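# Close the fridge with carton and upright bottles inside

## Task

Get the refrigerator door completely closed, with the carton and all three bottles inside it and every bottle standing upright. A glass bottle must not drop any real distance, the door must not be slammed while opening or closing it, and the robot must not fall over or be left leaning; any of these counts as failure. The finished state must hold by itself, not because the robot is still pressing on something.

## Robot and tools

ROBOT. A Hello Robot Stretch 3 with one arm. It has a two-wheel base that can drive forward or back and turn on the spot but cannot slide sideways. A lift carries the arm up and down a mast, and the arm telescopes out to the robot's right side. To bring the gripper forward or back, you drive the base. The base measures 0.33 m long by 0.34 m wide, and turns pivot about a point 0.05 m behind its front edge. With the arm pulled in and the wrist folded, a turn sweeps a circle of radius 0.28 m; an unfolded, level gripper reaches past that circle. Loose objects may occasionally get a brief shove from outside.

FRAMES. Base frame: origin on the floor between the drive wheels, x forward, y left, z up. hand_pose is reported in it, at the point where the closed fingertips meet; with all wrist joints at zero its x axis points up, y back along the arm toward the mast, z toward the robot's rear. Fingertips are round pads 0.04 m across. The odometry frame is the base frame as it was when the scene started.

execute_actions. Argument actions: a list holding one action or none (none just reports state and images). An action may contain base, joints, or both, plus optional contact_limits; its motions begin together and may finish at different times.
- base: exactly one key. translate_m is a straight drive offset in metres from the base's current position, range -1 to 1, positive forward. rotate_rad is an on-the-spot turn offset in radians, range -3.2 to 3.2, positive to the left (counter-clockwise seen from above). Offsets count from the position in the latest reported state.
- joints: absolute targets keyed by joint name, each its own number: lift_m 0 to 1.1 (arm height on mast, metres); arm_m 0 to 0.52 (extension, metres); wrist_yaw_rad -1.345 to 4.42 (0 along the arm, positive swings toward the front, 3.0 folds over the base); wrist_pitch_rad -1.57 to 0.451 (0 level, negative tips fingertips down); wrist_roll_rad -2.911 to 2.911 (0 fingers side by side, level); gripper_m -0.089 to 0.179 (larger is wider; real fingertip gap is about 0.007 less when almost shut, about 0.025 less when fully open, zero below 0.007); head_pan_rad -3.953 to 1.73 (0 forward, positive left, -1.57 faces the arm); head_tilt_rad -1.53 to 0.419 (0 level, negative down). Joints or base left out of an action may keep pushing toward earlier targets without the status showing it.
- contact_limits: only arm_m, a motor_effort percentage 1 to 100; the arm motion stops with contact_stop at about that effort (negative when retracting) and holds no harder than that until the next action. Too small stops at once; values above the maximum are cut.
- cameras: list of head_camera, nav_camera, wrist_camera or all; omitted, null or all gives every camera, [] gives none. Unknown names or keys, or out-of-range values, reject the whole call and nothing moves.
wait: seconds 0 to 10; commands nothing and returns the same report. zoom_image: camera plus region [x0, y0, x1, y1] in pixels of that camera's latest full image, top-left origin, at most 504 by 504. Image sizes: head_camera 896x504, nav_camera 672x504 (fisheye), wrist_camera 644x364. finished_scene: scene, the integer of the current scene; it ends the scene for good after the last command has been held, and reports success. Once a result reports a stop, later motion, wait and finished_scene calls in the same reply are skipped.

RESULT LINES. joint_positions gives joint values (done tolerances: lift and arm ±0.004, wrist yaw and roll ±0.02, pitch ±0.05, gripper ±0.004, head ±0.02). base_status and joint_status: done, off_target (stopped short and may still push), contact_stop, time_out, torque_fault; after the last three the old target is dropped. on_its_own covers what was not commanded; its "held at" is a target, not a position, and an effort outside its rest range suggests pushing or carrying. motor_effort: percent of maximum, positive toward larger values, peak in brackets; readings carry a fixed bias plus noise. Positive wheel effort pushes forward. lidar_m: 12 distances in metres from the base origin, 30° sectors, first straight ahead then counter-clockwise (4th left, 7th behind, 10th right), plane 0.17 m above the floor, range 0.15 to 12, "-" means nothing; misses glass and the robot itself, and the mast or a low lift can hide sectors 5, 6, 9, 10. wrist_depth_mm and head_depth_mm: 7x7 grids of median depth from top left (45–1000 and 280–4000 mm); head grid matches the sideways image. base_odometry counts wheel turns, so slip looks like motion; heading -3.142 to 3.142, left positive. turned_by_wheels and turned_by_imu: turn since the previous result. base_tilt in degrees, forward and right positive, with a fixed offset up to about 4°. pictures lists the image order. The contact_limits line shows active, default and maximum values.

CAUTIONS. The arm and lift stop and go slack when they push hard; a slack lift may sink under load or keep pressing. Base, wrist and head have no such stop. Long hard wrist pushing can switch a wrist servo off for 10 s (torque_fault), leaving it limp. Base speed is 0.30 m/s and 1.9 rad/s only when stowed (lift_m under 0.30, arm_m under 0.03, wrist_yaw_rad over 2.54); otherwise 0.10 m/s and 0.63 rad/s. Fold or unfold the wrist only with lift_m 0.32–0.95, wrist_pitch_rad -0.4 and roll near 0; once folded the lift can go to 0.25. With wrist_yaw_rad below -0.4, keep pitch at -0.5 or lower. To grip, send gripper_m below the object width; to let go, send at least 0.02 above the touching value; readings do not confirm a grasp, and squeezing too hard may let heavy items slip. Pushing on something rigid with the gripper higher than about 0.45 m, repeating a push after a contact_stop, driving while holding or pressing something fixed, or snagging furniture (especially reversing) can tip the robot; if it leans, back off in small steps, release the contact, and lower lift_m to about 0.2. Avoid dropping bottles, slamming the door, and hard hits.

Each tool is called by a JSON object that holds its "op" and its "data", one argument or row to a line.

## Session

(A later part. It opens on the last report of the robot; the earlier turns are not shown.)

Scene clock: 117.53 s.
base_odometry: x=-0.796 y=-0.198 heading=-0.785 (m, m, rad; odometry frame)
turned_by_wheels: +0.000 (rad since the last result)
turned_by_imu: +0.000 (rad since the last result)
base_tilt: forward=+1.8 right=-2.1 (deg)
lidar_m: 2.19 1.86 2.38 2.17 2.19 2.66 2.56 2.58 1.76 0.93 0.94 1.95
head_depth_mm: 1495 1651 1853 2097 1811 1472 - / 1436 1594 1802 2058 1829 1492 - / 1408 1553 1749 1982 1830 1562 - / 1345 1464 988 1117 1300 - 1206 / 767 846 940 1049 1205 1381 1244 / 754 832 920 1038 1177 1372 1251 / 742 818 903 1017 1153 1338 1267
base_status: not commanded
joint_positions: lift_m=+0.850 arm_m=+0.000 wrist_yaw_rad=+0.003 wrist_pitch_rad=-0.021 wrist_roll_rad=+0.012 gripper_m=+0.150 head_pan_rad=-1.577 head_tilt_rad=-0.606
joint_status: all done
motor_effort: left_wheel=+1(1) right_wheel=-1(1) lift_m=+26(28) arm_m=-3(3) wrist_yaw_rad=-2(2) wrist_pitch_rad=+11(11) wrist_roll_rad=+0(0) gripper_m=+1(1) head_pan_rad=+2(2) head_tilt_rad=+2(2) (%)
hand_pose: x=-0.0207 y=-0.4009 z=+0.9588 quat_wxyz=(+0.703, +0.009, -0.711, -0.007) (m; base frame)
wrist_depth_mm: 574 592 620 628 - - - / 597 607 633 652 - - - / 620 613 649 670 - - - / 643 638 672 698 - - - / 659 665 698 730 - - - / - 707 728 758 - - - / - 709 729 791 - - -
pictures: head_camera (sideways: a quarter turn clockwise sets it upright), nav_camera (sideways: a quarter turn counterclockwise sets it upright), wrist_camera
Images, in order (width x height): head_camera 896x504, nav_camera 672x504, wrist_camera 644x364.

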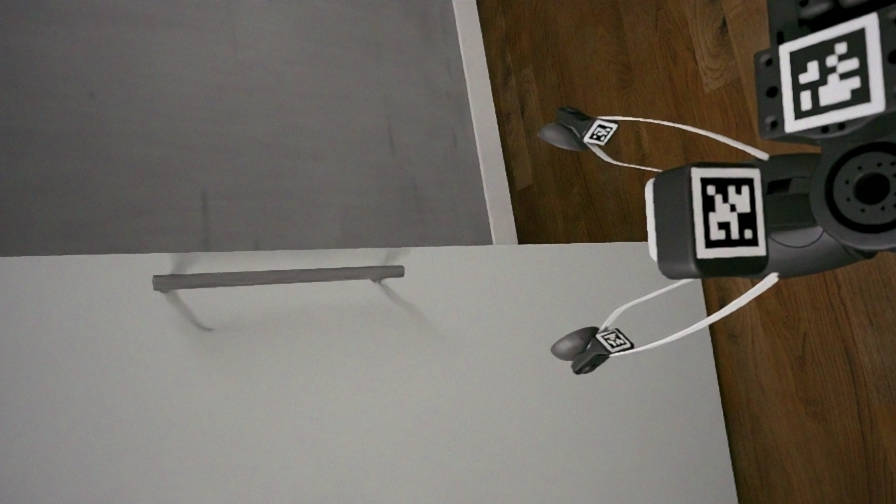

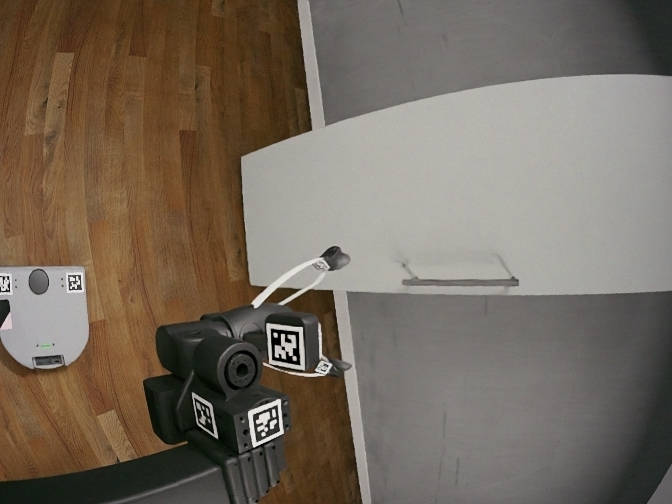

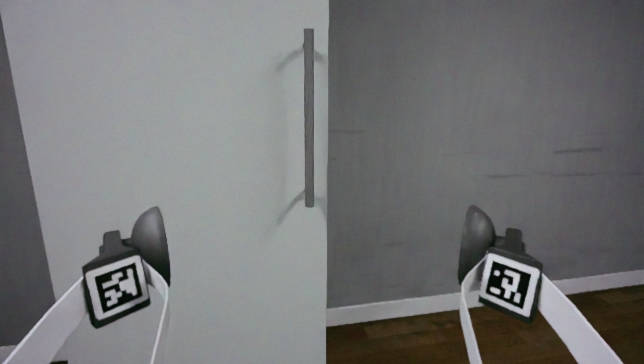

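{"op": "execute_actions", "data": {
  "actions": [
    {"joints":{"lift_m":0.97,"arm_m":0.33}}
  ]
}}

Scene clock: 125.10 s.
base_odometry: x=-0.796 y=-0.198 heading=-0.785 (m, m, rad; odometry frame)
turned_by_wheels: +0.000 (rad since the last result)
turned_by_imu: +0.000 (rad since the last result)
base_tilt: forward=+1.8 right=-2.0 (deg)
lidar_m: 2.19 1.86 2.38 2.15 2.18 2.67 2.56 2.57 1.75 0.93 0.94 1.94
head_depth_mm: 1493 1640 1782 - 1816 1471 1237 / 1454 1591 - 2053 1818 1487 1236 / 1409 1533 - 1969 1834 1481 1244 / 1357 1462 - 1129 1291 1428 1245 / 764 837 946 1055 1215 1377 1251 / 755 828 919 1026 1183 1369 1249 / 746 819 903 1014 1150 1336 1260
base_status: not commanded
joint_positions: lift_m=+0.970 arm_m=+0.330 wrist_yaw_rad=+0.002 wrist_pitch_rad=-0.020 wrist_roll_rad=+0.012 gripper_m=+0.150 head_pan_rad=-1.577 head_tilt_rad=-0.606
joint_status: all done
motor_effort: left_wheel=+1(1) right_wheel=-1(1) lift_m=+26(26) arm_m=+3(3) wrist_yaw_rad=-2(3) wrist_pitch_rad=+10(11) wrist_roll_rad=+0(0) gripper_m=+1(0) head_pan_rad=+2(2) head_tilt_rad=+2(3) (%)
hand_pose: x=-0.0210 y=-0.7304 z=+1.0791 quat_wxyz=(+0.703, +0.008, -0.711, -0.007) (m; base frame)
wrist_depth_mm: 301 311 321 330 - - - / 312 318 327 345 - - - / 321 330 339 353 - - - / 330 340 352 364 - - - / 340 353 364 380 - - - / 350 370 381 396 - - - / 367 374 395 410 - - -
pictures: head_camera (sideways: a quarter turn clockwise sets it upright), nav_camera (sideways: a quarter turn counterclockwise sets it upright), wrist_camera
Images, in order (width x height): head_camera 896x504, nav_camera 672x504, wrist_camera 644x364.

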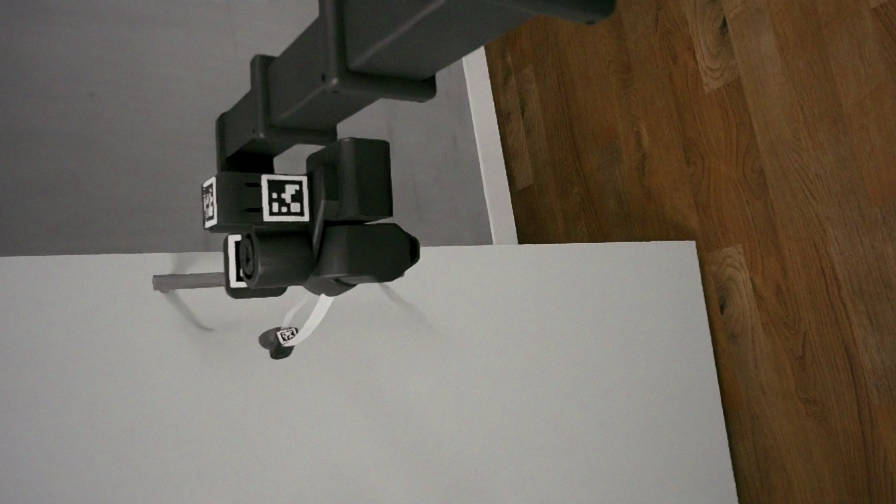

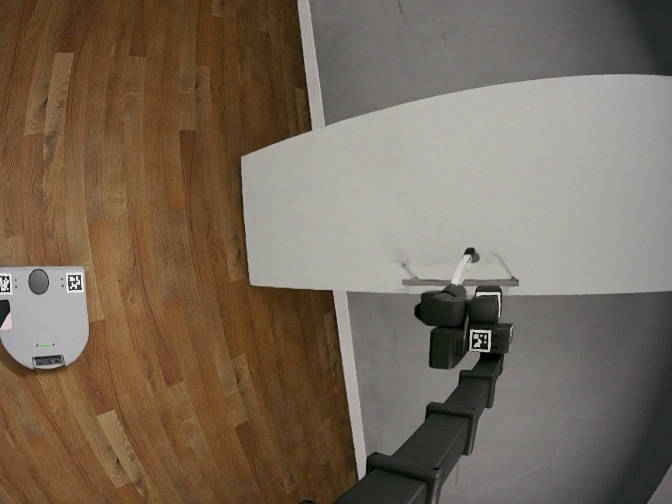

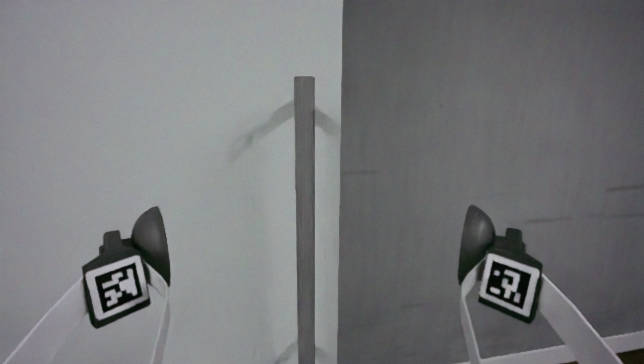

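{"op": "execute_actions", "data": {
  "actions": [
    {"joints":{"lift_m":0.92,"arm_m":0.42}}
  ],
  "cameras": ["wrist_camera"]
}}

{"op": "execute_actions", "data": {
  "actions": [
    {"joints":{"gripper_m":-0.04}}
  ],
  "cameras": ["wrist_camera"]
}}

{"op": "execute_actions", "data": {
  "actions": [
    {"joints":{"arm_m":0.2}}
  ]
}}

Scene clock: 131.10 s.
base_odometry: x=-0.796 y=-0.198 heading=-0.785 (m, m, rad; odometry frame)
turned_by_wheels: +0.000 (rad since the last result)
turned_by_imu: +0.000 (rad since the last result)
base_tilt: forward=+1.8 right=-2.1 (deg)
lidar_m: 2.19 1.86 2.38 2.16 2.18 2.66 2.55 2.58 1.75 0.93 0.94 1.94
head_depth_mm: 1481 1643 1866 - - 1433 1238 / 1460 1609 1752 2098 1809 1479 1237 / 1418 1559 - 1968 1838 1478 1239 / 1341 901 - 1133 1302 1412 1253 / 767 842 944 1050 1219 1383 1247 / 754 829 918 1032 1184 1364 1254 / 745 813 900 1013 1154 1343 1259
base_status: not commanded
joint_positions: lift_m=+0.920 arm_m=+0.420 wrist_yaw_rad=+0.002 wrist_pitch_rad=-0.020 wrist_roll_rad=+0.012 gripper_m=+0.150 head_pan_rad=-1.577 head_tilt_rad=-0.606
joint_status: all done
motor_effort: left_wheel=+1(1) right_wheel=+0(0) lift_m=+14(22) arm_m=+3(2) wrist_yaw_rad=-2(3) wrist_pitch_rad=+10(10) wrist_roll_rad=+0(0) gripper_m=+0(1) head_pan_rad=+2(2) head_tilt_rad=+2(3) (%)
hand_pose: x=-0.0210 y=-0.8204 z=+1.0299 quat_wxyz=(+0.703, +0.008, -0.711, -0.007) (m; base frame)
wrist_depth_mm: 227 234 242 250 925 965 - / 234 240 248 258 970 - - / 243 249 258 267 - - - / 250 257 267 274 - - - / 257 263 276 287 - - - / 264 280 286 295 - - - / 278 287 295 307 - - -
pictures: wrist_camera
Images, in order (width x height): wrist_camera 644x364.

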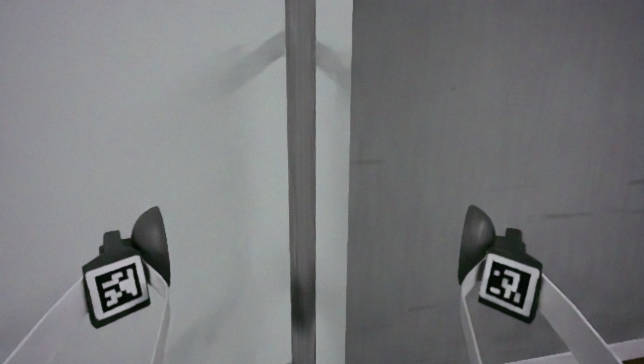

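Scene clock: 133.50 s.
base_odometry: x=-0.796 y=-0.198 heading=-0.785 (m, m, rad; odometry frame)
turned_by_wheels: +0.000 (rad since the last result)
turned_by_imu: +0.000 (rad since the last result)
base_tilt: forward=+1.7 right=-2.0 (deg)
lidar_m: 2.19 1.86 2.38 2.16 2.17 2.66 2.56 2.58 1.75 0.93 0.95 1.95
head_depth_mm: 1487 1647 1858 - - 1436 1238 / 1456 1618 1744 2092 1807 1480 1240 / 1417 1564 - 1984 1815 1465 1246 / 1355 898 - 1138 1285 1401 1248 / 764 842 936 1057 1204 1380 1243 / 754 831 918 1030 1178 1373 1257 / 744 814 901 1011 1150 1337 1264
base_status: not commanded
joint_positions: lift_m=+0.920 arm_m=+0.420 wrist_yaw_rad=+0.002 wrist_pitch_rad=-0.020 wrist_roll_rad=+0.012 gripper_m=-0.039 head_pan_rad=-1.577 head_tilt_rad=-0.606
joint_status: all done
motor_effort: left_wheel=+1(1) right_wheel=-1(1) lift_m=+15(15) arm_m=+3(3) wrist_yaw_rad=-1(2) wrist_pitch_rad=+10(10) wrist_roll_rad=+0(0) gripper_m=-14(90) head_pan_rad=+2(2) head_tilt_rad=+2(3) (%)
hand_pose: x=-0.0210 y=-0.8204 z=+1.0299 quat_wxyz=(+0.703, +0.008, -0.711, -0.007) (m; base frame)
wrist_depth_mm: 227 234 241 250 911 965 - / 234 241 251 259 933 - - / 241 250 258 269 - - - / 251 257 266 274 - - - / 256 265 275 - - - - / 266 274 284 - - - - / 276 286 298 313 - - -
pictures: wrist_camera
Images, in order (width x height): wrist_camera 644x364.

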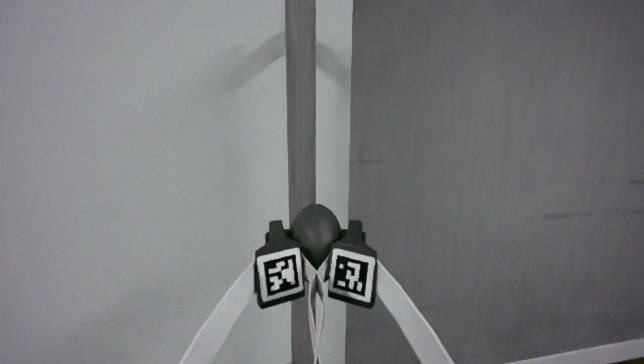

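Scene clock: 136.37 s.
base_odometry: x=-0.796 y=-0.198 heading=-0.785 (m, m, rad; odometry frame)
turned_by_wheels: +0.000 (rad since the last result)
turned_by_imu: +0.000 (rad since the last result)
base_tilt: forward=+1.7 right=-2.2 (deg)
lidar_m: 2.19 1.86 2.39 2.16 2.18 2.66 2.56 2.57 1.75 0.93 0.94 1.94
head_depth_mm: 1483 1656 1865 - - 1433 1243 / 1455 1606 1785 - 1738 1471 1247 / 1410 1554 1714 - 1724 1492 1240 / 1342 1463 958 - 1292 1419 1251 / 767 844 934 1057 1218 1384 1246 / 756 829 922 1039 1185 1369 1260 / 742 816 902 1015 1145 1346 1264
base_status: not commanded
joint_positions: lift_m=+0.920 arm_m=+0.200 wrist_yaw_rad=+0.002 wrist_pitch_rad=-0.020 wrist_roll_rad=+0.012 gripper_m=-0.039 head_pan_rad=-1.577 head_tilt_rad=-0.606
joint_status: all done
motor_effort: left_wheel=+1(1) right_wheel=-1(1) lift_m=+14(14) arm_m=-3(2) wrist_yaw_rad=-2(2) wrist_pitch_rad=+10(10) wrist_roll_rad=+0(0) gripper_m=-14(14) head_pan_rad=+2(3) head_tilt_rad=+1(2) (%)
hand_pose: x=-0.0210 y=-0.6010 z=+1.0299 quat_wxyz=(+0.703, +0.008, -0.711, -0.007) (m; base frame)
wrist_depth_mm: 406 422 438 454 - - - / 417 429 452 470 - - - / 439 453 461 496 - - - / 451 469 477 500 - - - / 459 475 488 - - - - / 475 500 506 - - - - / 498 515 533 564 - - -
pictures: head_camera (sideways: a quarter turn clockwise sets it upright), nav_camera (sideways: a quarter turn counterclockwise sets it upright), wrist_camera
Images, in order (width x height): head_camera 896x504, nav_camera 672x504, wrist_camera 644x364.

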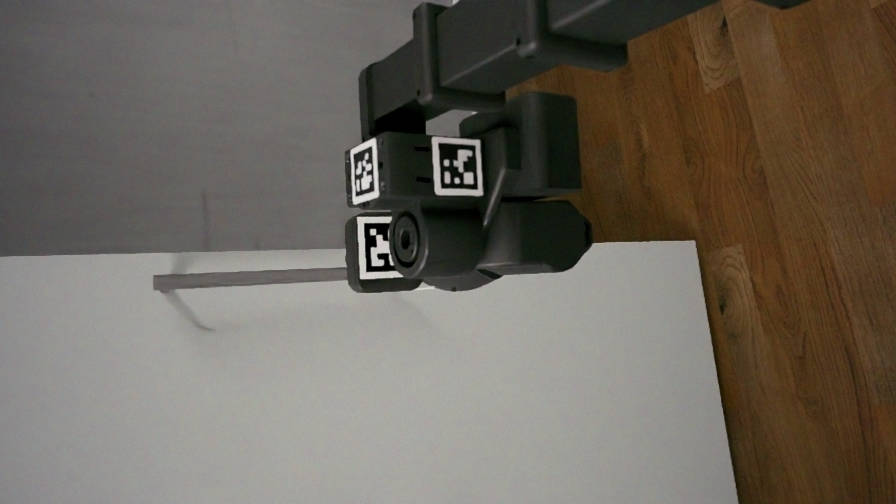

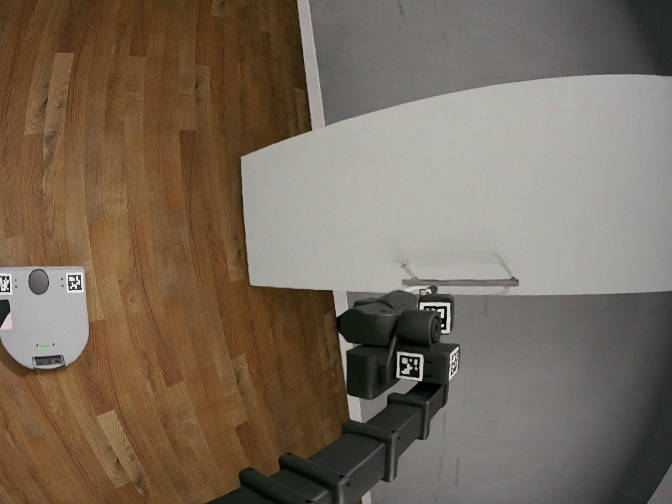

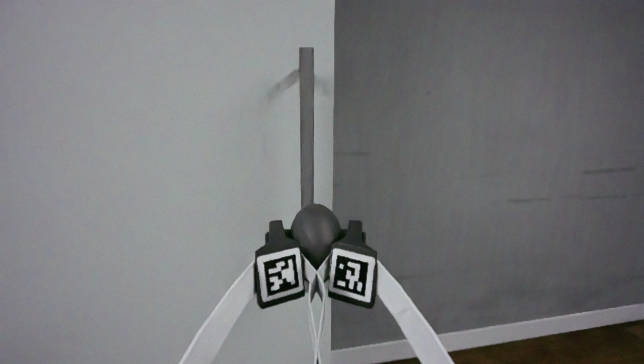

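Short; go 0.06 further.

{"op": "execute_actions", "data": {
  "actions": [
    {"joints":{"gripper_m":0.15,"arm_m":0.485,"lift_m":0.96}}
  ],
  "cameras": ["wrist_camera"]
}}

{"op": "execute_actions", "data": {
  "actions": [
    {"joints":{"gripper_m":-0.04}}
  ],
  "cameras": ["wrist_camera"]
}}

{"op": "execute_actions", "data": {
  "actions": [
    {"joints":{"arm_m":0.25}}
  ]
}}

Scene clock: 147.27 s.
base_odometry: x=-0.796 y=-0.198 heading=-0.785 (m, m, rad; odometry frame)
turned_by_wheels: +0.000 (rad since the last result)
turned_by_imu: +0.000 (rad since the last result)
base_tilt: forward=+1.8 right=-2.2 (deg)
lidar_m: 2.19 1.85 2.38 2.16 2.19 2.66 2.55 2.57 1.76 0.93 0.94 1.94
head_depth_mm: 1488 1654 1832 - 1748 1469 1243 / 1459 1585 - 2067 1824 1489 1246 / 1425 1533 1802 1991 1809 1488 1239 / 1348 1458 1356 1128 1301 1416 1247 / 765 832 942 1051 1211 1373 1243 / 756 828 920 1033 1184 1380 1256 / 744 816 909 1014 1144 1340 1259
base_status: not commanded
joint_positions: lift_m=+0.960 arm_m=+0.485 wrist_yaw_rad=+0.002 wrist_pitch_rad=-0.020 wrist_roll_rad=+0.012 gripper_m=+0.150 head_pan_rad=-1.577 head_tilt_rad=-0.606
joint_status: all done
motor_effort: left_wheel=+1(1) right_wheel=+0(0) lift_m=+26(28) arm_m=+3(2) wrist_yaw_rad=-2(2) wrist_pitch_rad=+10(10) wrist_roll_rad=+0(0) gripper_m=+1(82) head_pan_rad=+2(1) head_tilt_rad=+2(2) (%)
hand_pose: x=-0.0210 y=-0.8854 z=+1.0691 quat_wxyz=(+0.703, +0.008, -0.711, -0.007) (m; base frame)
wrist_depth_mm: 173 179 184 188 850 893 988 / 178 183 190 194 876 958 - / 184 189 196 201 916 - - / 190 195 201 209 944 - - / 197 200 210 217 - - - / 202 212 217 225 - - - / 213 217 226 235 - - -
pictures: wrist_camera
Images, in order (width x height): wrist_camera 644x364.

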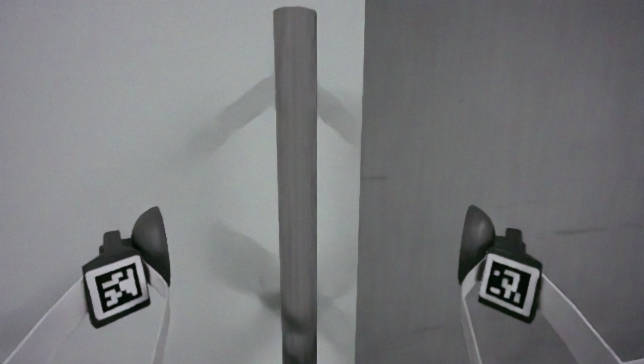

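Scene clock: 149.67 s.
base_odometry: x=-0.796 y=-0.198 heading=-0.784 (m, m, rad; odometry frame)
turned_by_wheels: +0.000 (rad since the last result)
turned_by_imu: +0.001 (rad since the last result)
base_tilt: forward=+1.9 right=-2.1 (deg)
lidar_m: 2.19 1.86 2.38 2.16 2.18 2.66 2.56 2.58 1.75 0.93 0.94 1.94
head_depth_mm: 1480 1644 1812 - 1761 1465 1244 / 1446 1585 - 2060 1816 1479 1241 / 1409 1537 1807 1982 1829 1470 1242 / 1349 856 1348 1120 1293 1405 1251 / 767 838 937 1055 1210 1371 1251 / 754 823 918 1031 1181 1369 1247 / 744 817 900 1012 1152 1340 1254
base_status: not commanded
joint_positions: lift_m=+0.960 arm_m=+0.485 wrist_yaw_rad=+0.018 wrist_pitch_rad=-0.020 wrist_roll_rad=+0.012 gripper_m=-0.039 head_pan_rad=-1.577 head_tilt_rad=-0.606
joint_status: all done
on_its_own: wrist_yaw_rad is at rest, and its effort (-14) is outside its rest range (-12 to +12)
motor_effort: left_wheel=+8(9) right_wheel=-10(11) lift_m=+26(26) arm_m=+2(3) wrist_yaw_rad=-14(15) wrist_pitch_rad=+10(10) wrist_roll_rad=+0(0) gripper_m=-23(99) head_pan_rad=+3(2) head_tilt_rad=+2(2) (%)
hand_pose: x=-0.0167 y=-0.8854 z=+1.0691 quat_wxyz=(+0.703, +0.014, -0.711, -0.001) (m; base frame)
wrist_depth_mm: 174 179 184 187 824 895 939 / 180 184 190 192 874 930 - / 187 190 195 199 904 976 - / 192 197 203 206 934 - - / 198 203 208 150 - - - / 205 211 215 159 - - - / 212 217 226 231 - - -
pictures: wrist_camera
Images, in order (width x height): wrist_camera 644x364.

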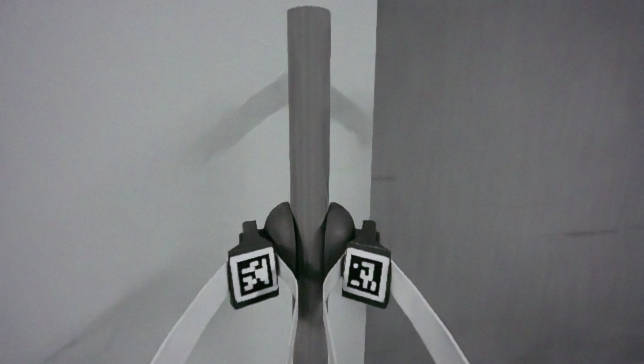

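Scene clock: 154.10 s.
base_odometry: x=-0.796 y=-0.198 heading=-0.785 (m, m, rad; odometry frame)
turned_by_wheels: +0.000 (rad since the last result)
turned_by_imu: -0.001 (rad since the last result)
base_tilt: forward=+1.8 right=-2.0 (deg)
lidar_m: 2.19 1.86 2.38 2.16 2.18 2.66 2.56 2.57 1.75 0.89 0.92 1.95
head_depth_mm: 1483 1660 1809 - 1761 1472 1237 / 1449 1595 - 2105 1835 1471 1246 / 1426 1569 - 2072 1828 1475 1239 / 1346 836 - - 1231 1404 1245 / 731 803 892 1010 1160 1371 1247 / 724 797 889 1003 1140 1343 1255 / 719 790 878 988 1127 1322 1263
base_status: not commanded
joint_positions: lift_m=+0.960 arm_m=+0.250 wrist_yaw_rad=+0.106 wrist_pitch_rad=-0.020 wrist_roll_rad=+0.012 gripper_m=-0.033 head_pan_rad=-1.577 head_tilt_rad=-0.606
joint_status: all done
on_its_own: wrist_yaw_rad is held at +0.103, not at your +0.000, by its stall guard, which is not easing now; gripper_m is held at -0.034, not at your -0.040, by its stall guard, which is not easing now
motor_effort: left_wheel=+1(26) right_wheel=-1(34) lift_m=+26(26) arm_m=-3(2) wrist_yaw_rad=-2(67) wrist_pitch_rad=+10(11) wrist_roll_rad=+0(0) gripper_m=-15(27) head_pan_rad=+2(2) head_tilt_rad=+2(2) (%)
hand_pose: x=+0.0055 y=-0.6496 z=+1.0691 quat_wxyz=(+0.702, +0.045, -0.710, +0.030) (m; base frame)
wrist_depth_mm: 381 376 365 358 - - - / 390 387 379 372 - - - / 407 399 393 388 - - - / 416 408 410 398 - - - / 437 432 424 - - - - / 456 445 436 - - - - / 475 473 458 444 - - -
pictures: head_camera (sideways: a quarter turn clockwise sets it upright), nav_camera (sideways: a quarter turn counterclockwise sets it upright), wrist_camera
Images, in order (width x height): head_camera 896x504, nav_camera 672x504, wrist_camera 644x364.

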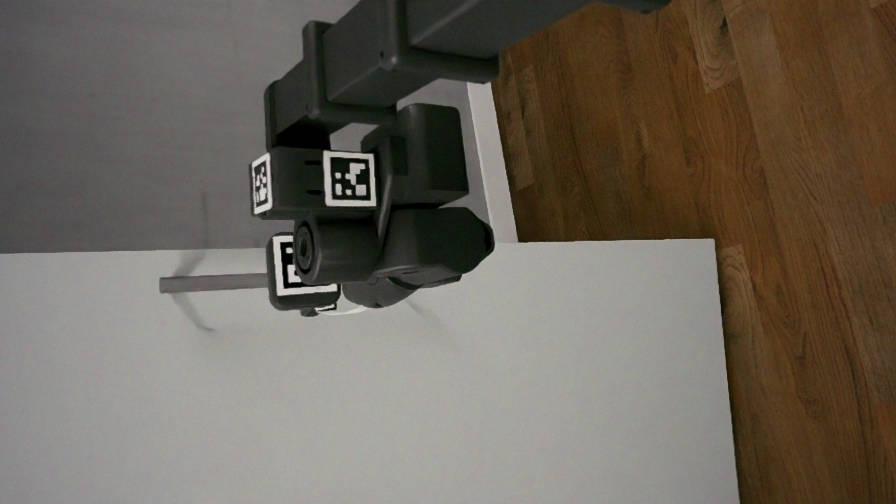

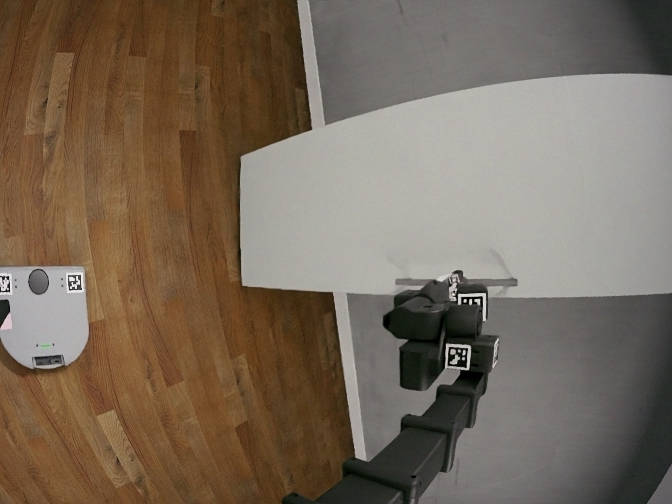

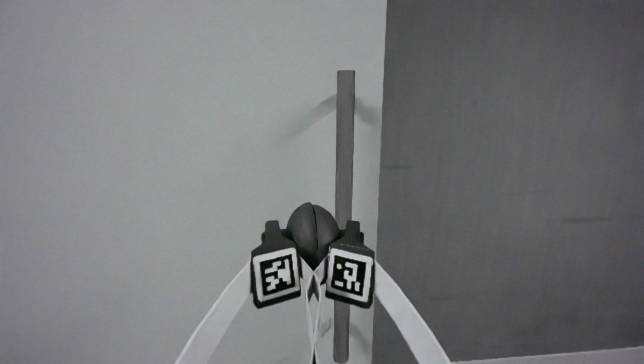

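{"op": "execute_actions", "data": {
  "actions": [
    {"joints":{"gripper_m":0.15,"wrist_yaw_rad":0.0,"arm_m":0.3}}
  ],
  "cameras": []
}}

{"op": "execute_actions", "data": {
  "actions": [
    {"joints":{"arm_m":0.465}}
  ],
  "cameras": ["wrist_camera"]
}}

{"op": "execute_actions", "data": {
  "actions": [
    {"joints":{"gripper_m":-0.03}}
  ],
  "cameras": ["wrist_camera"]
}}

{"op": "execute_actions", "data": {
  "actions": [
    {"joints":{"arm_m":0.3},"base":{"translate_m":0.03}}
  ]
}}

Scene clock: 164.90 s.
base_odometry: x=-0.796 y=-0.198 heading=-0.785 (m, m, rad; odometry frame)
turned_by_wheels: +0.000 (rad since the last result)
turned_by_imu: +0.000 (rad since the last result)
base_tilt: forward=+1.8 right=-2.0 (deg)
lidar_m: 2.19 1.85 2.38 2.15 2.18 2.67 2.56 2.58 1.75 0.93 0.95 1.94
head_depth_mm: 1498 1663 1821 - 1825 1469 1243 / 1450 1597 - 2109 1819 1481 1231 / 1414 1544 - 2048 1815 1471 1243 / 1340 1175 - 1141 1299 1411 1245 / 769 844 949 1056 1209 1387 1253 / 753 830 916 1031 1180 1378 1255 / 744 816 904 1016 1148 1341 1261
base_status: not commanded
joint_positions: lift_m=+0.960 arm_m=+0.300 wrist_yaw_rad=+0.003 wrist_pitch_rad=-0.020 wrist_roll_rad=+0.012 gripper_m=+0.150 head_pan_rad=-1.577 head_tilt_rad=-0.606
joint_status: all done
motor_effort: left_wheel=+1(1) right_wheel=-1(0) lift_m=+26(26) arm_m=+3(5) wrist_yaw_rad=-3(3) wrist_pitch_rad=+10(10) wrist_roll_rad=+0(0) gripper_m=+1(83) head_pan_rad=+2(2) head_tilt_rad=+2(2) (%)
hand_pose: x=-0.0207 y=-0.7004 z=+1.0691 quat_wxyz=(+0.703, +0.008, -0.711, -0.006) (m; base frame)
wrist_depth_mm: 326 334 344 363 - - - / 335 347 360 372 - - - / 349 353 371 386 - - - / 354 367 381 399 - - - / 369 376 395 409 - - - / 377 401 411 432 - - - / 396 410 422 450 - - -
pictures: none
No camera images: the call's "cameras" was empty. Leave "cameras" out to get every camera's image.

Scene clock: 167.37 s.
base_odometry: x=-0.796 y=-0.198 heading=-0.785 (m, m, rad; odometry frame)
turned_by_wheels: +0.000 (rad since the last result)
turned_by_imu: +0.000 (rad since the last result)
base_tilt: forward=+1.7 right=-2.0 (deg)
lidar_m: 2.18 1.86 2.38 2.15 2.18 2.66 2.55 2.58 1.75 0.93 0.94 1.94
head_depth_mm: 1482 1637 1805 - 1765 1463 1231 / 1442 1586 - 2070 1830 1477 1235 / 1419 1513 1794 1993 1834 1481 1254 / 1351 1457 1711 1126 1297 1411 1245 / 767 836 944 1054 1205 1376 1244 / 752 832 917 1030 1189 1381 1253 / 745 813 904 1015 1157 1334 1262
base_status: not commanded
joint_positions: lift_m=+0.960 arm_m=+0.465 wrist_yaw_rad=+0.002 wrist_pitch_rad=-0.020 wrist_roll_rad=+0.012 gripper_m=+0.150 head_pan_rad=-1.577 head_tilt_rad=-0.606
joint_status: all done
motor_effort: left_wheel=+1(1) right_wheel=+0(1) lift_m=+26(26) arm_m=+3(4) wrist_yaw_rad=-2(2) wrist_pitch_rad=+10(10) wrist_roll_rad=-1(0) gripper_m=+0(1) head_pan_rad=+2(2) head_tilt_rad=+2(3) (%)
hand_pose: x=-0.0209 y=-0.8654 z=+1.0691 quat_wxyz=(+0.703, +0.008, -0.711, -0.007) (m; base frame)
wrist_depth_mm: 191 195 202 206 863 926 - / 194 202 207 214 890 963 - / 200 208 214 221 924 - - / 208 214 221 228 971 - - / 214 221 229 239 - - - / 219 233 238 247 - - - / 232 238 248 258 - - -
pictures: wrist_camera
Images, in order (width x height): wrist_camera 644x364.

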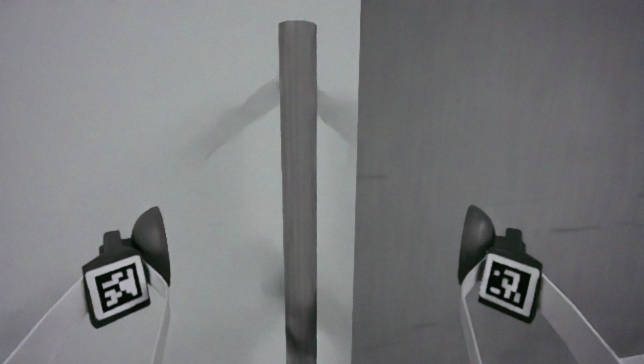

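Scene clock: 169.67 s.
base_odometry: x=-0.796 y=-0.198 heading=-0.785 (m, m, rad; odometry frame)
turned_by_wheels: +0.000 (rad since the last result)
turned_by_imu: +0.001 (rad since the last result)
base_tilt: forward=+1.8 right=-2.1 (deg)
lidar_m: 2.19 1.86 2.38 2.16 2.18 2.66 2.56 2.57 1.75 0.93 0.94 1.95
head_depth_mm: 1479 1649 1791 - 1747 1477 1242 / 1457 1594 - 2068 1833 1483 1233 / 1410 1534 1793 1977 1803 1483 1248 / 1350 1160 1710 1121 1292 1412 1252 / 768 842 942 1054 1209 1388 1252 / 756 826 922 1040 1178 1383 1264 / 743 815 901 1011 1151 1340 1258
base_status: not commanded
joint_positions: lift_m=+0.960 arm_m=+0.465 wrist_yaw_rad=+0.016 wrist_pitch_rad=-0.021 wrist_roll_rad=+0.012 gripper_m=-0.029 head_pan_rad=-1.577 head_tilt_rad=-0.606
joint_status: all done
motor_effort: left_wheel=+7(7) right_wheel=-9(9) lift_m=+26(26) arm_m=+3(3) wrist_yaw_rad=-12(13) wrist_pitch_rad=+11(11) wrist_roll_rad=+0(0) gripper_m=-14(91) head_pan_rad=+2(2) head_tilt_rad=+2(2) (%)
hand_pose: x=-0.0172 y=-0.8653 z=+1.0688 quat_wxyz=(+0.703, +0.014, -0.711, -0.002) (m; base frame)
wrist_depth_mm: 192 196 201 207 884 919 988 / 198 203 209 212 898 942 - / 203 209 217 220 929 - - / 210 216 224 228 938 - - / 219 224 231 - - - - / 226 230 237 186 - - - / 233 242 250 258 - - -
pictures: wrist_camera
Images, in order (width x height): wrist_camera 644x364.

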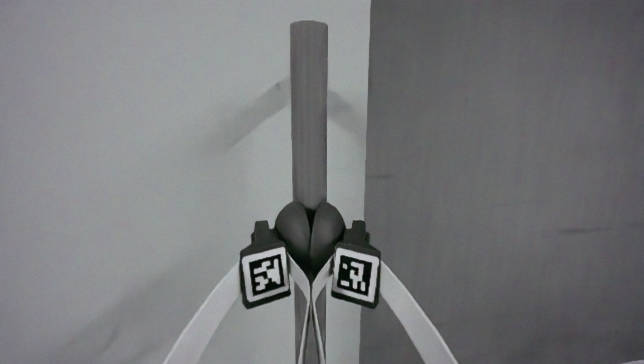

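Scene clock: 172.13 s.
base_odometry: x=-0.775 y=-0.219 heading=-0.784 (m, m, rad; odometry frame)
turned_by_wheels: +0.000 (rad since the last result)
turned_by_imu: +0.000 (rad since the last result)
base_tilt: forward=+1.8 right=-2.1 (deg)
lidar_m: 2.16 1.83 2.38 2.16 2.19 2.67 2.59 2.61 1.75 0.77 0.85 1.94
head_depth_mm: 1483 1637 1802 - 1769 1470 1239 / 1456 1593 - 2082 1819 1479 1235 / 1402 1534 - 2013 1828 1474 1244 / 640 690 - 915 1037 1225 1251 / 638 706 792 896 1030 1218 1246 / 648 716 797 913 1053 1261 1262 / 656 728 813 929 1079 1282 1261
base_status: done
joint_positions: lift_m=+0.960 arm_m=+0.300 wrist_yaw_rad=+0.023 wrist_pitch_rad=-0.021 wrist_roll_rad=+0.012 gripper_m=-0.029 head_pan_rad=-1.577 head_tilt_rad=-0.606
joint_status: all done
on_its_own: wrist_yaw_rad is at rest, and its effort (-17) is outside its rest range (-12 to +12)
motor_effort: left_wheel=+6(12) right_wheel=-8(16) lift_m=+25(26) arm_m=-4(3) wrist_yaw_rad=-17(26) wrist_pitch_rad=+11(11) wrist_roll_rad=+0(0) gripper_m=-16(18) head_pan_rad=+3(2) head_tilt_rad=+2(1) (%)
hand_pose: x=-0.0157 y=-0.7010 z=+1.0688 quat_wxyz=(+0.703, +0.016, -0.711, +0.000) (m; base frame)
wrist_depth_mm: 246 235 224 209 - - - / 255 244 230 214 - - - / 267 252 239 219 - - - / 277 263 247 228 - - - / 289 273 259 - - - - / 303 283 271 190 - - - / 317 297 273 256 - - -
pictures: head_camera (sideways: a quarter turn clockwise sets it upright), nav_camera (sideways: a quarter turn counterclockwise sets it upright), wrist_camera
Images, in order (width x height): head_camera 896x504, nav_camera 672x504, wrist_camera 644x364.

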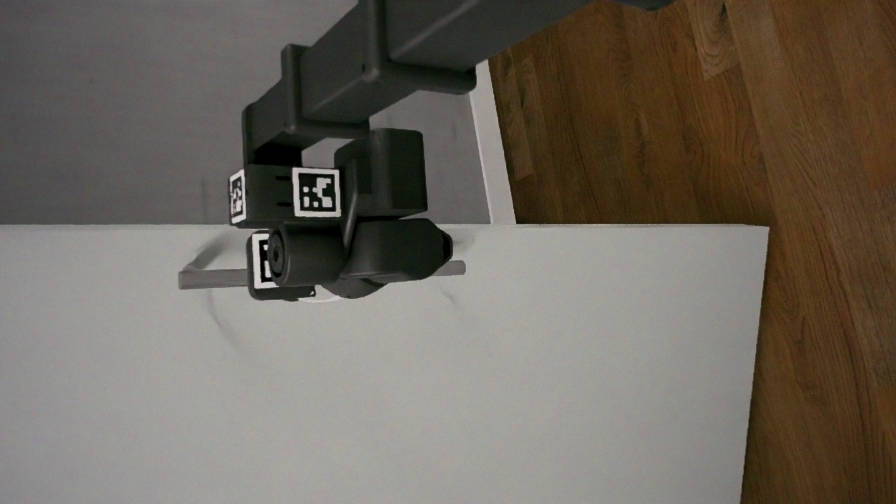

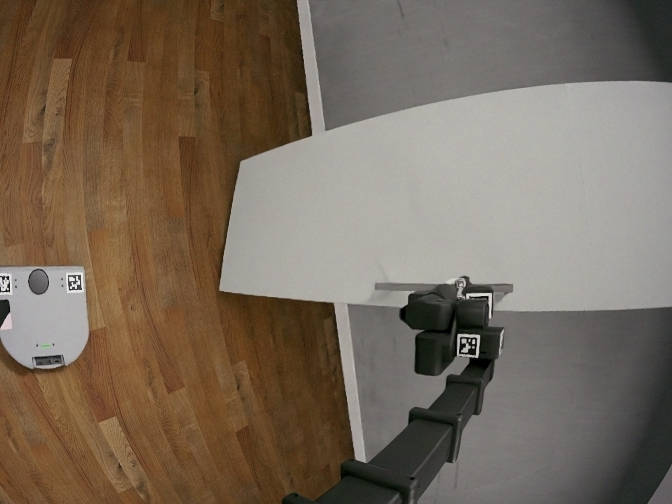

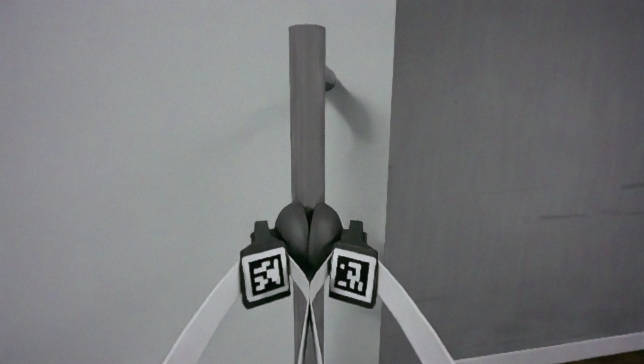

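{"op": "execute_actions", "data": {
  "actions": [
    {"joints":{"arm_m":0.15},"base":{"translate_m":0.05}}
  ],
  "cameras": ["wrist_camera"]
}}

{"op": "execute_actions", "data": {
  "actions": [
    {"joints":{"arm_m":0.02,"wrist_yaw_rad":0.4,"head_pan_rad":-2.1},"base":{"translate_m":0.06}}
  ]
}}

Scene clock: 178.73 s.
base_odometry: x=-0.740 y=-0.254 heading=-0.784 (m, m, rad; odometry frame)
turned_by_wheels: +0.000 (rad since the last result)
turned_by_imu: -0.001 (rad since the last result)
base_tilt: forward=+1.7 right=-2.1 (deg)
lidar_m: 2.11 1.78 2.38 2.17 2.20 2.68 2.63 2.66 1.74 0.90 0.92 1.92
head_depth_mm: 1457 1649 1798 - 1705 1476 1238 / 1423 1593 1727 - 1718 1472 1245 / 1355 1510 1658 - 1726 1440 1246 / 746 808 884 - 1238 1374 1250 / 738 809 904 1022 1173 1363 1252 / 729 802 892 1001 1153 1345 1258 / 722 794 880 994 1135 1326 1262
base_status: done
joint_positions: lift_m=+0.960 arm_m=+0.150 wrist_yaw_rad=+0.002 wrist_pitch_rad=-0.021 wrist_roll_rad=+0.012 gripper_m=-0.029 head_pan_rad=-1.577 head_tilt_rad=-0.606
joint_status: all done
motor_effort: left_wheel=+1(12) right_wheel=-1(6) lift_m=+26(26) arm_m=-3(6) wrist_yaw_rad=-1(16) wrist_pitch_rad=+11(11) wrist_roll_rad=+0(0) gripper_m=-11(15) head_pan_rad=+2(2) head_tilt_rad=+2(2) (%)
hand_pose: x=-0.0209 y=-0.5510 z=+1.0688 quat_wxyz=(+0.703, +0.008, -0.711, -0.007) (m; base frame)
wrist_depth_mm: 432 443 452 460 - - - / 448 456 465 471 - - - / 464 467 491 496 - - - / 477 490 487 514 - - - / 509 507 515 - - - - / 516 520 535 - - - - / 543 541 549 575 - - -
pictures: wrist_camera
Images, in order (width x height): wrist_camera 644x364.

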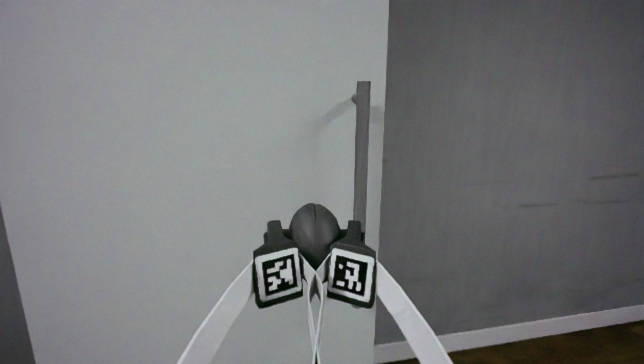

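Scene clock: 180.93 s.
base_odometry: x=-0.697 y=-0.297 heading=-0.784 (m, m, rad; odometry frame)
turned_by_wheels: +0.000 (rad since the last result)
turned_by_imu: +0.000 (rad since the last result)
base_tilt: forward=+1.7 right=-2.0 (deg)
lidar_m: 2.05 1.74 2.39 2.17 2.21 2.69 2.70 2.71 1.72 0.92 0.93 1.91
head_depth_mm: 2490 2732 3037 2374 1948 - - / 2236 2506 2897 2388 - - 1182 / 1985 2219 2505 2526 - - 1227 / 1814 2011 2228 2373 - - 1220 / 1671 1821 1991 2199 - - 1202 / 1559 1678 1813 1971 - - - / 1437 1546 1657 1047 1081 - -
base_status: done
joint_positions: lift_m=+0.960 arm_m=+0.020 wrist_yaw_rad=+0.398 wrist_pitch_rad=-0.021 wrist_roll_rad=+0.012 gripper_m=-0.029 head_pan_rad=-2.093 head_tilt_rad=-0.606
joint_status: all done
motor_effort: left_wheel=+1(4) right_wheel=+0(4) lift_m=+26(26) arm_m=-3(3) wrist_yaw_rad=+0(2) wrist_pitch_rad=+11(11) wrist_roll_rad=+0(0) gripper_m=-12(12) head_pan_rad=-3(27) head_tilt_rad=+2(1) (%)
hand_pose: x=+0.0777 y=-0.4010 z=+1.0688 quat_wxyz=(+0.691, +0.148, -0.696, +0.131) (m; base frame)
wrist_depth_mm: - - - 619 582 541 - / - - - 628 591 552 - / - - - 653 609 572 - / - - - 685 636 584 - / - - - - 653 601 - / - - - - 669 611 - / - - - 770 715 655 -
pictures: head_camera (sideways: a quarter turn clockwise sets it upright), nav_camera (sideways: a quarter turn counterclockwise sets it upright), wrist_camera
Images, in order (width x height): head_camera 896x504, nav_camera 672x504, wrist_camera 644x364.

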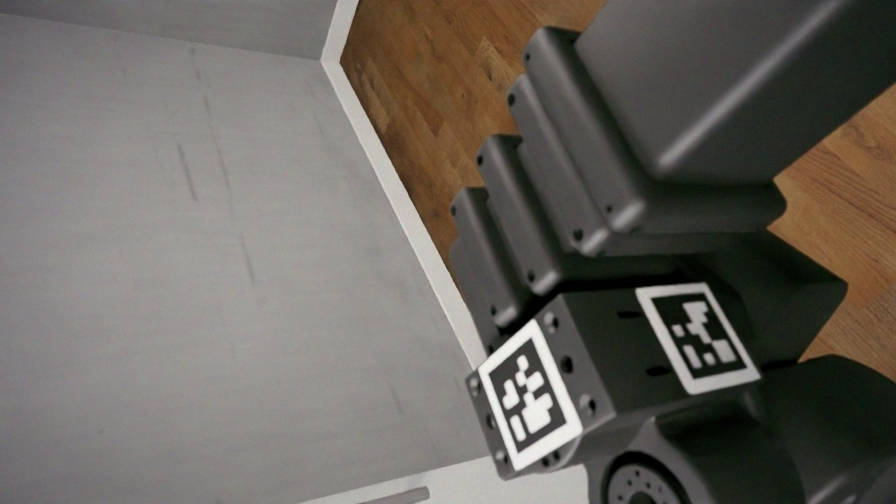

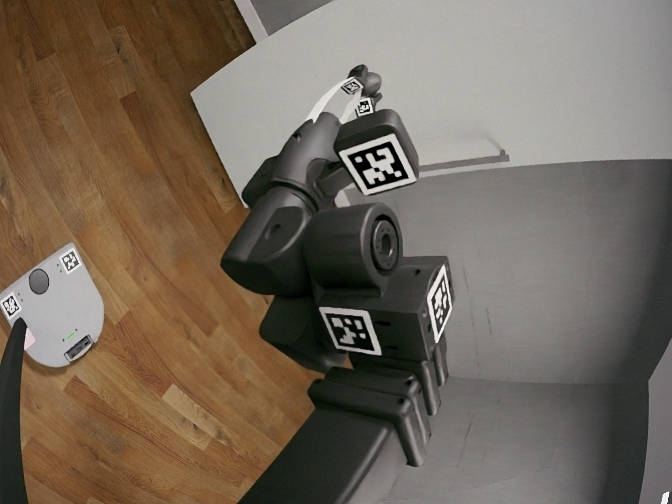

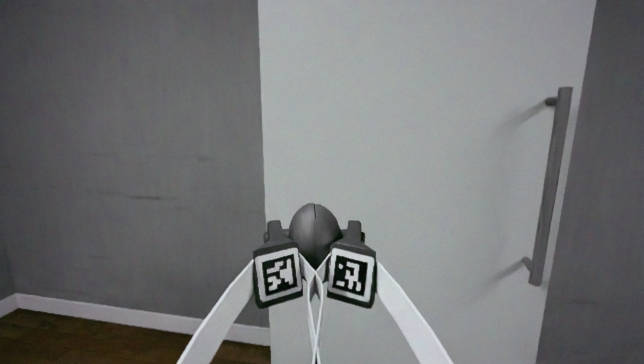

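{"op": "execute_actions", "data": {
  "actions": [
    {"joints":{"arm_m":0.3,"wrist_yaw_rad":0.0,"gripper_m":0.12,"head_pan_rad":-1.57},"base":{"translate_m":-0.12}}
  ],
  "cameras": ["wrist_camera"]
}}

{"op": "execute_actions", "data": {
  "actions": [
    {"joints":{"arm_m":0.515},"contact_limits":{"arm_m":15}}
  ],
  "cameras": ["wrist_camera"]
}}

{"op": "execute_actions", "data": {
  "actions": [
    {"joints":{"gripper_m":-0.06}}
  ],
  "cameras": ["wrist_camera"]
}}

Scene clock: 198.67 s.
base_odometry: x=-0.782 y=-0.212 heading=-0.784 (m, m, rad; odometry frame)
turned_by_wheels: +0.000 (rad since the last result)
turned_by_imu: +0.000 (rad since the last result)
base_tilt: forward=+1.7 right=-2.0 (deg)
lidar_m: 2.17 1.84 2.38 2.16 2.19 2.66 2.58 2.59 1.75 0.93 0.94 1.94
head_depth_mm: 1475 1633 1799 - 1829 1469 1244 / 1452 1584 - 2072 1836 1474 1239 / 1405 1533 - 2008 1823 1479 1243 / 803 846 - 1122 1263 1408 1242 / 763 844 945 1054 1205 1380 1254 / 752 826 915 1028 1182 1354 1260 / 739 811 901 1009 1150 1326 1265
base_status: done
joint_positions: lift_m=+0.960 arm_m=+0.300 wrist_yaw_rad=+0.002 wrist_pitch_rad=-0.021 wrist_roll_rad=+0.012 gripper_m=+0.120 head_pan_rad=-1.577 head_tilt_rad=-0.606
joint_status: all done
motor_effort: left_wheel=+1(4) right_wheel=+0(6) lift_m=+26(26) arm_m=+3(1) wrist_yaw_rad=-1(4) wrist_pitch_rad=+11(11) wrist_roll_rad=+0(0) gripper_m=+1(81) head_pan_rad=+2(25) head_tilt_rad=+2(2) (%)
hand_pose: x=-0.0210 y=-0.7004 z=+1.0689 quat_wxyz=(+0.703, +0.008, -0.711, -0.007) (m; base frame)
wrist_depth_mm: 324 332 344 356 - - - / 334 343 358 368 - - - / 341 355 367 380 - - - / 354 364 381 394 - - - / 369 379 395 406 - - - / 382 - 411 422 - - - / 389 410 421 438 - - -
pictures: wrist_camera
Images, in order (width x height): wrist_camera 644x364.

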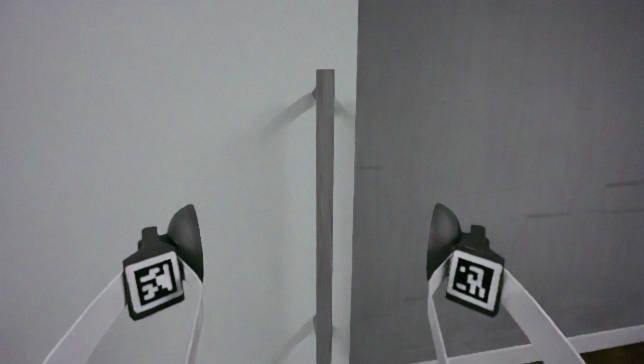

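Scene clock: 201.50 s.
base_odometry: x=-0.782 y=-0.212 heading=-0.784 (m, m, rad; odometry frame)
turned_by_wheels: +0.000 (rad since the last result)
turned_by_imu: +0.000 (rad since the last result)
base_tilt: forward=+1.7 right=-1.9 (deg)
lidar_m: 2.17 1.84 2.38 2.16 2.18 2.67 2.58 2.59 1.75 0.93 0.94 1.94
head_depth_mm: 1483 1654 1807 - 1760 1475 1244 / 1447 1604 - 2055 1816 1465 1235 / 1409 1527 1780 1971 1828 1489 1244 / 797 836 988 1091 1261 1415 1245 / 767 835 937 1053 1207 1373 1250 / 755 825 917 1033 1182 1373 1257 / 739 813 898 1003 1146 1333 1255
base_status: not commanded
joint_positions: lift_m=+0.960 arm_m=+0.514 wrist_yaw_rad=+0.002 wrist_pitch_rad=-0.021 wrist_roll_rad=+0.012 gripper_m=+0.120 head_pan_rad=-1.577 head_tilt_rad=-0.606
joint_status: all done
motor_effort: left_wheel=+1(1) right_wheel=+0(0) lift_m=+26(26) arm_m=+5(3) wrist_yaw_rad=-1(0) wrist_pitch_rad=+11(11) wrist_roll_rad=+0(0) gripper_m=-1(0) head_pan_rad=+2(3) head_tilt_rad=+2(3) (%)
contact_limits: arm_m 15 (drawing in: default 20, maximum 33; extending or still: default 28, maximum 45)
hand_pose: x=-0.0210 y=-0.9151 z=+1.0688 quat_wxyz=(+0.703, +0.008, -0.711, -0.007) (m; base frame)
wrist_depth_mm: 147 151 157 159 820 870 914 / 152 156 161 152 818 900 947 / 156 161 166 169 852 953 - / 162 167 172 124 877 954 - / 167 171 179 128 939 - - / 173 - 185 132 - - - / - 185 191 137 - - -
pictures: wrist_camera
Images, in order (width x height): wrist_camera 644x364.

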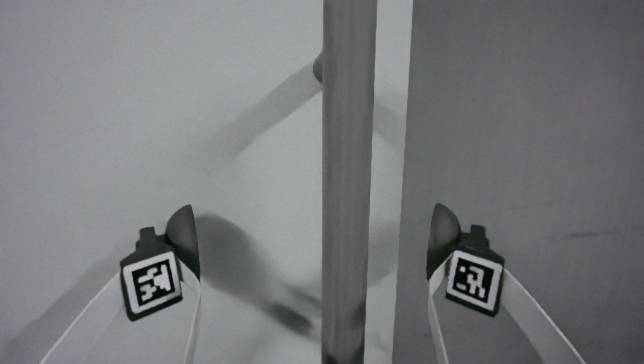

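Scene clock: 204.20 s.
base_odometry: x=-0.782 y=-0.212 heading=-0.784 (m, m, rad; odometry frame)
turned_by_wheels: +0.000 (rad since the last result)
turned_by_imu: -0.016 (rad since the last result)
base_tilt: forward=+1.7 right=-2.1 (deg)
lidar_m: 2.17 1.84 2.40 2.15 2.18 2.63 2.58 2.59 1.76 0.93 0.94 1.92
head_depth_mm: 1503 1668 1834 - 1763 1461 1243 / 1455 1603 - 2055 1821 1483 1238 / 1431 1528 1778 1986 1821 1480 1246 / 1339 843 1003 1132 1300 1398 1249 / 768 839 944 1056 1207 1369 1246 / 756 827 917 1029 1174 1361 1251 / 742 811 891 1006 1142 1314 1260
base_status: not commanded
joint_positions: lift_m=+0.960 arm_m=+0.514 wrist_yaw_rad=+0.029 wrist_pitch_rad=-0.025 wrist_roll_rad=+0.013 gripper_m=-0.056 head_pan_rad=-1.577 head_tilt_rad=-0.605
joint_status: gripper_m off_target (ended at -0.056, target -0.060)
on_its_own: wrist_yaw_rad is held at +0.044, not at your +0.000, by its stall guard, which is not easing now
motor_effort: left_wheel=-6(15) right_wheel=+8(17) lift_m=+25(25) arm_m=+7(8) wrist_yaw_rad=+10(28) wrist_pitch_rad=+13(14) wrist_roll_rad=+0(1) gripper_m=-15(99) head_pan_rad=+2(2) head_tilt_rad=+2(2) (%)
hand_pose: x=-0.0140 y=-0.9147 z=+1.0678 quat_wxyz=(+0.703, +0.020, -0.711, +0.001) (m; base frame)
wrist_depth_mm: 150 154 159 109 802 878 925 / 154 159 165 113 836 908 953 / 159 164 170 117 879 955 - / 164 169 175 122 901 986 - / 171 176 181 123 928 - - / 177 182 187 129 - - - / 184 188 198 201 - - -
pictures: wrist_camera
Images, in order (width x height): wrist_camera 644x364.

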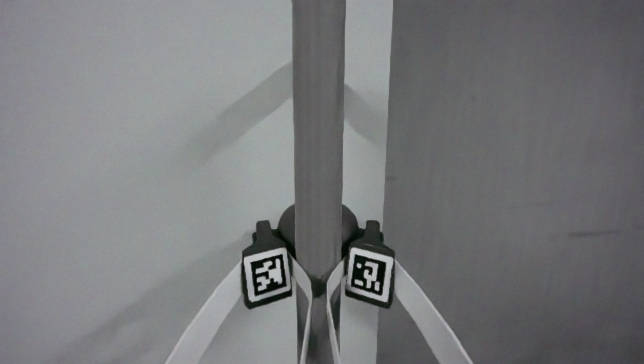

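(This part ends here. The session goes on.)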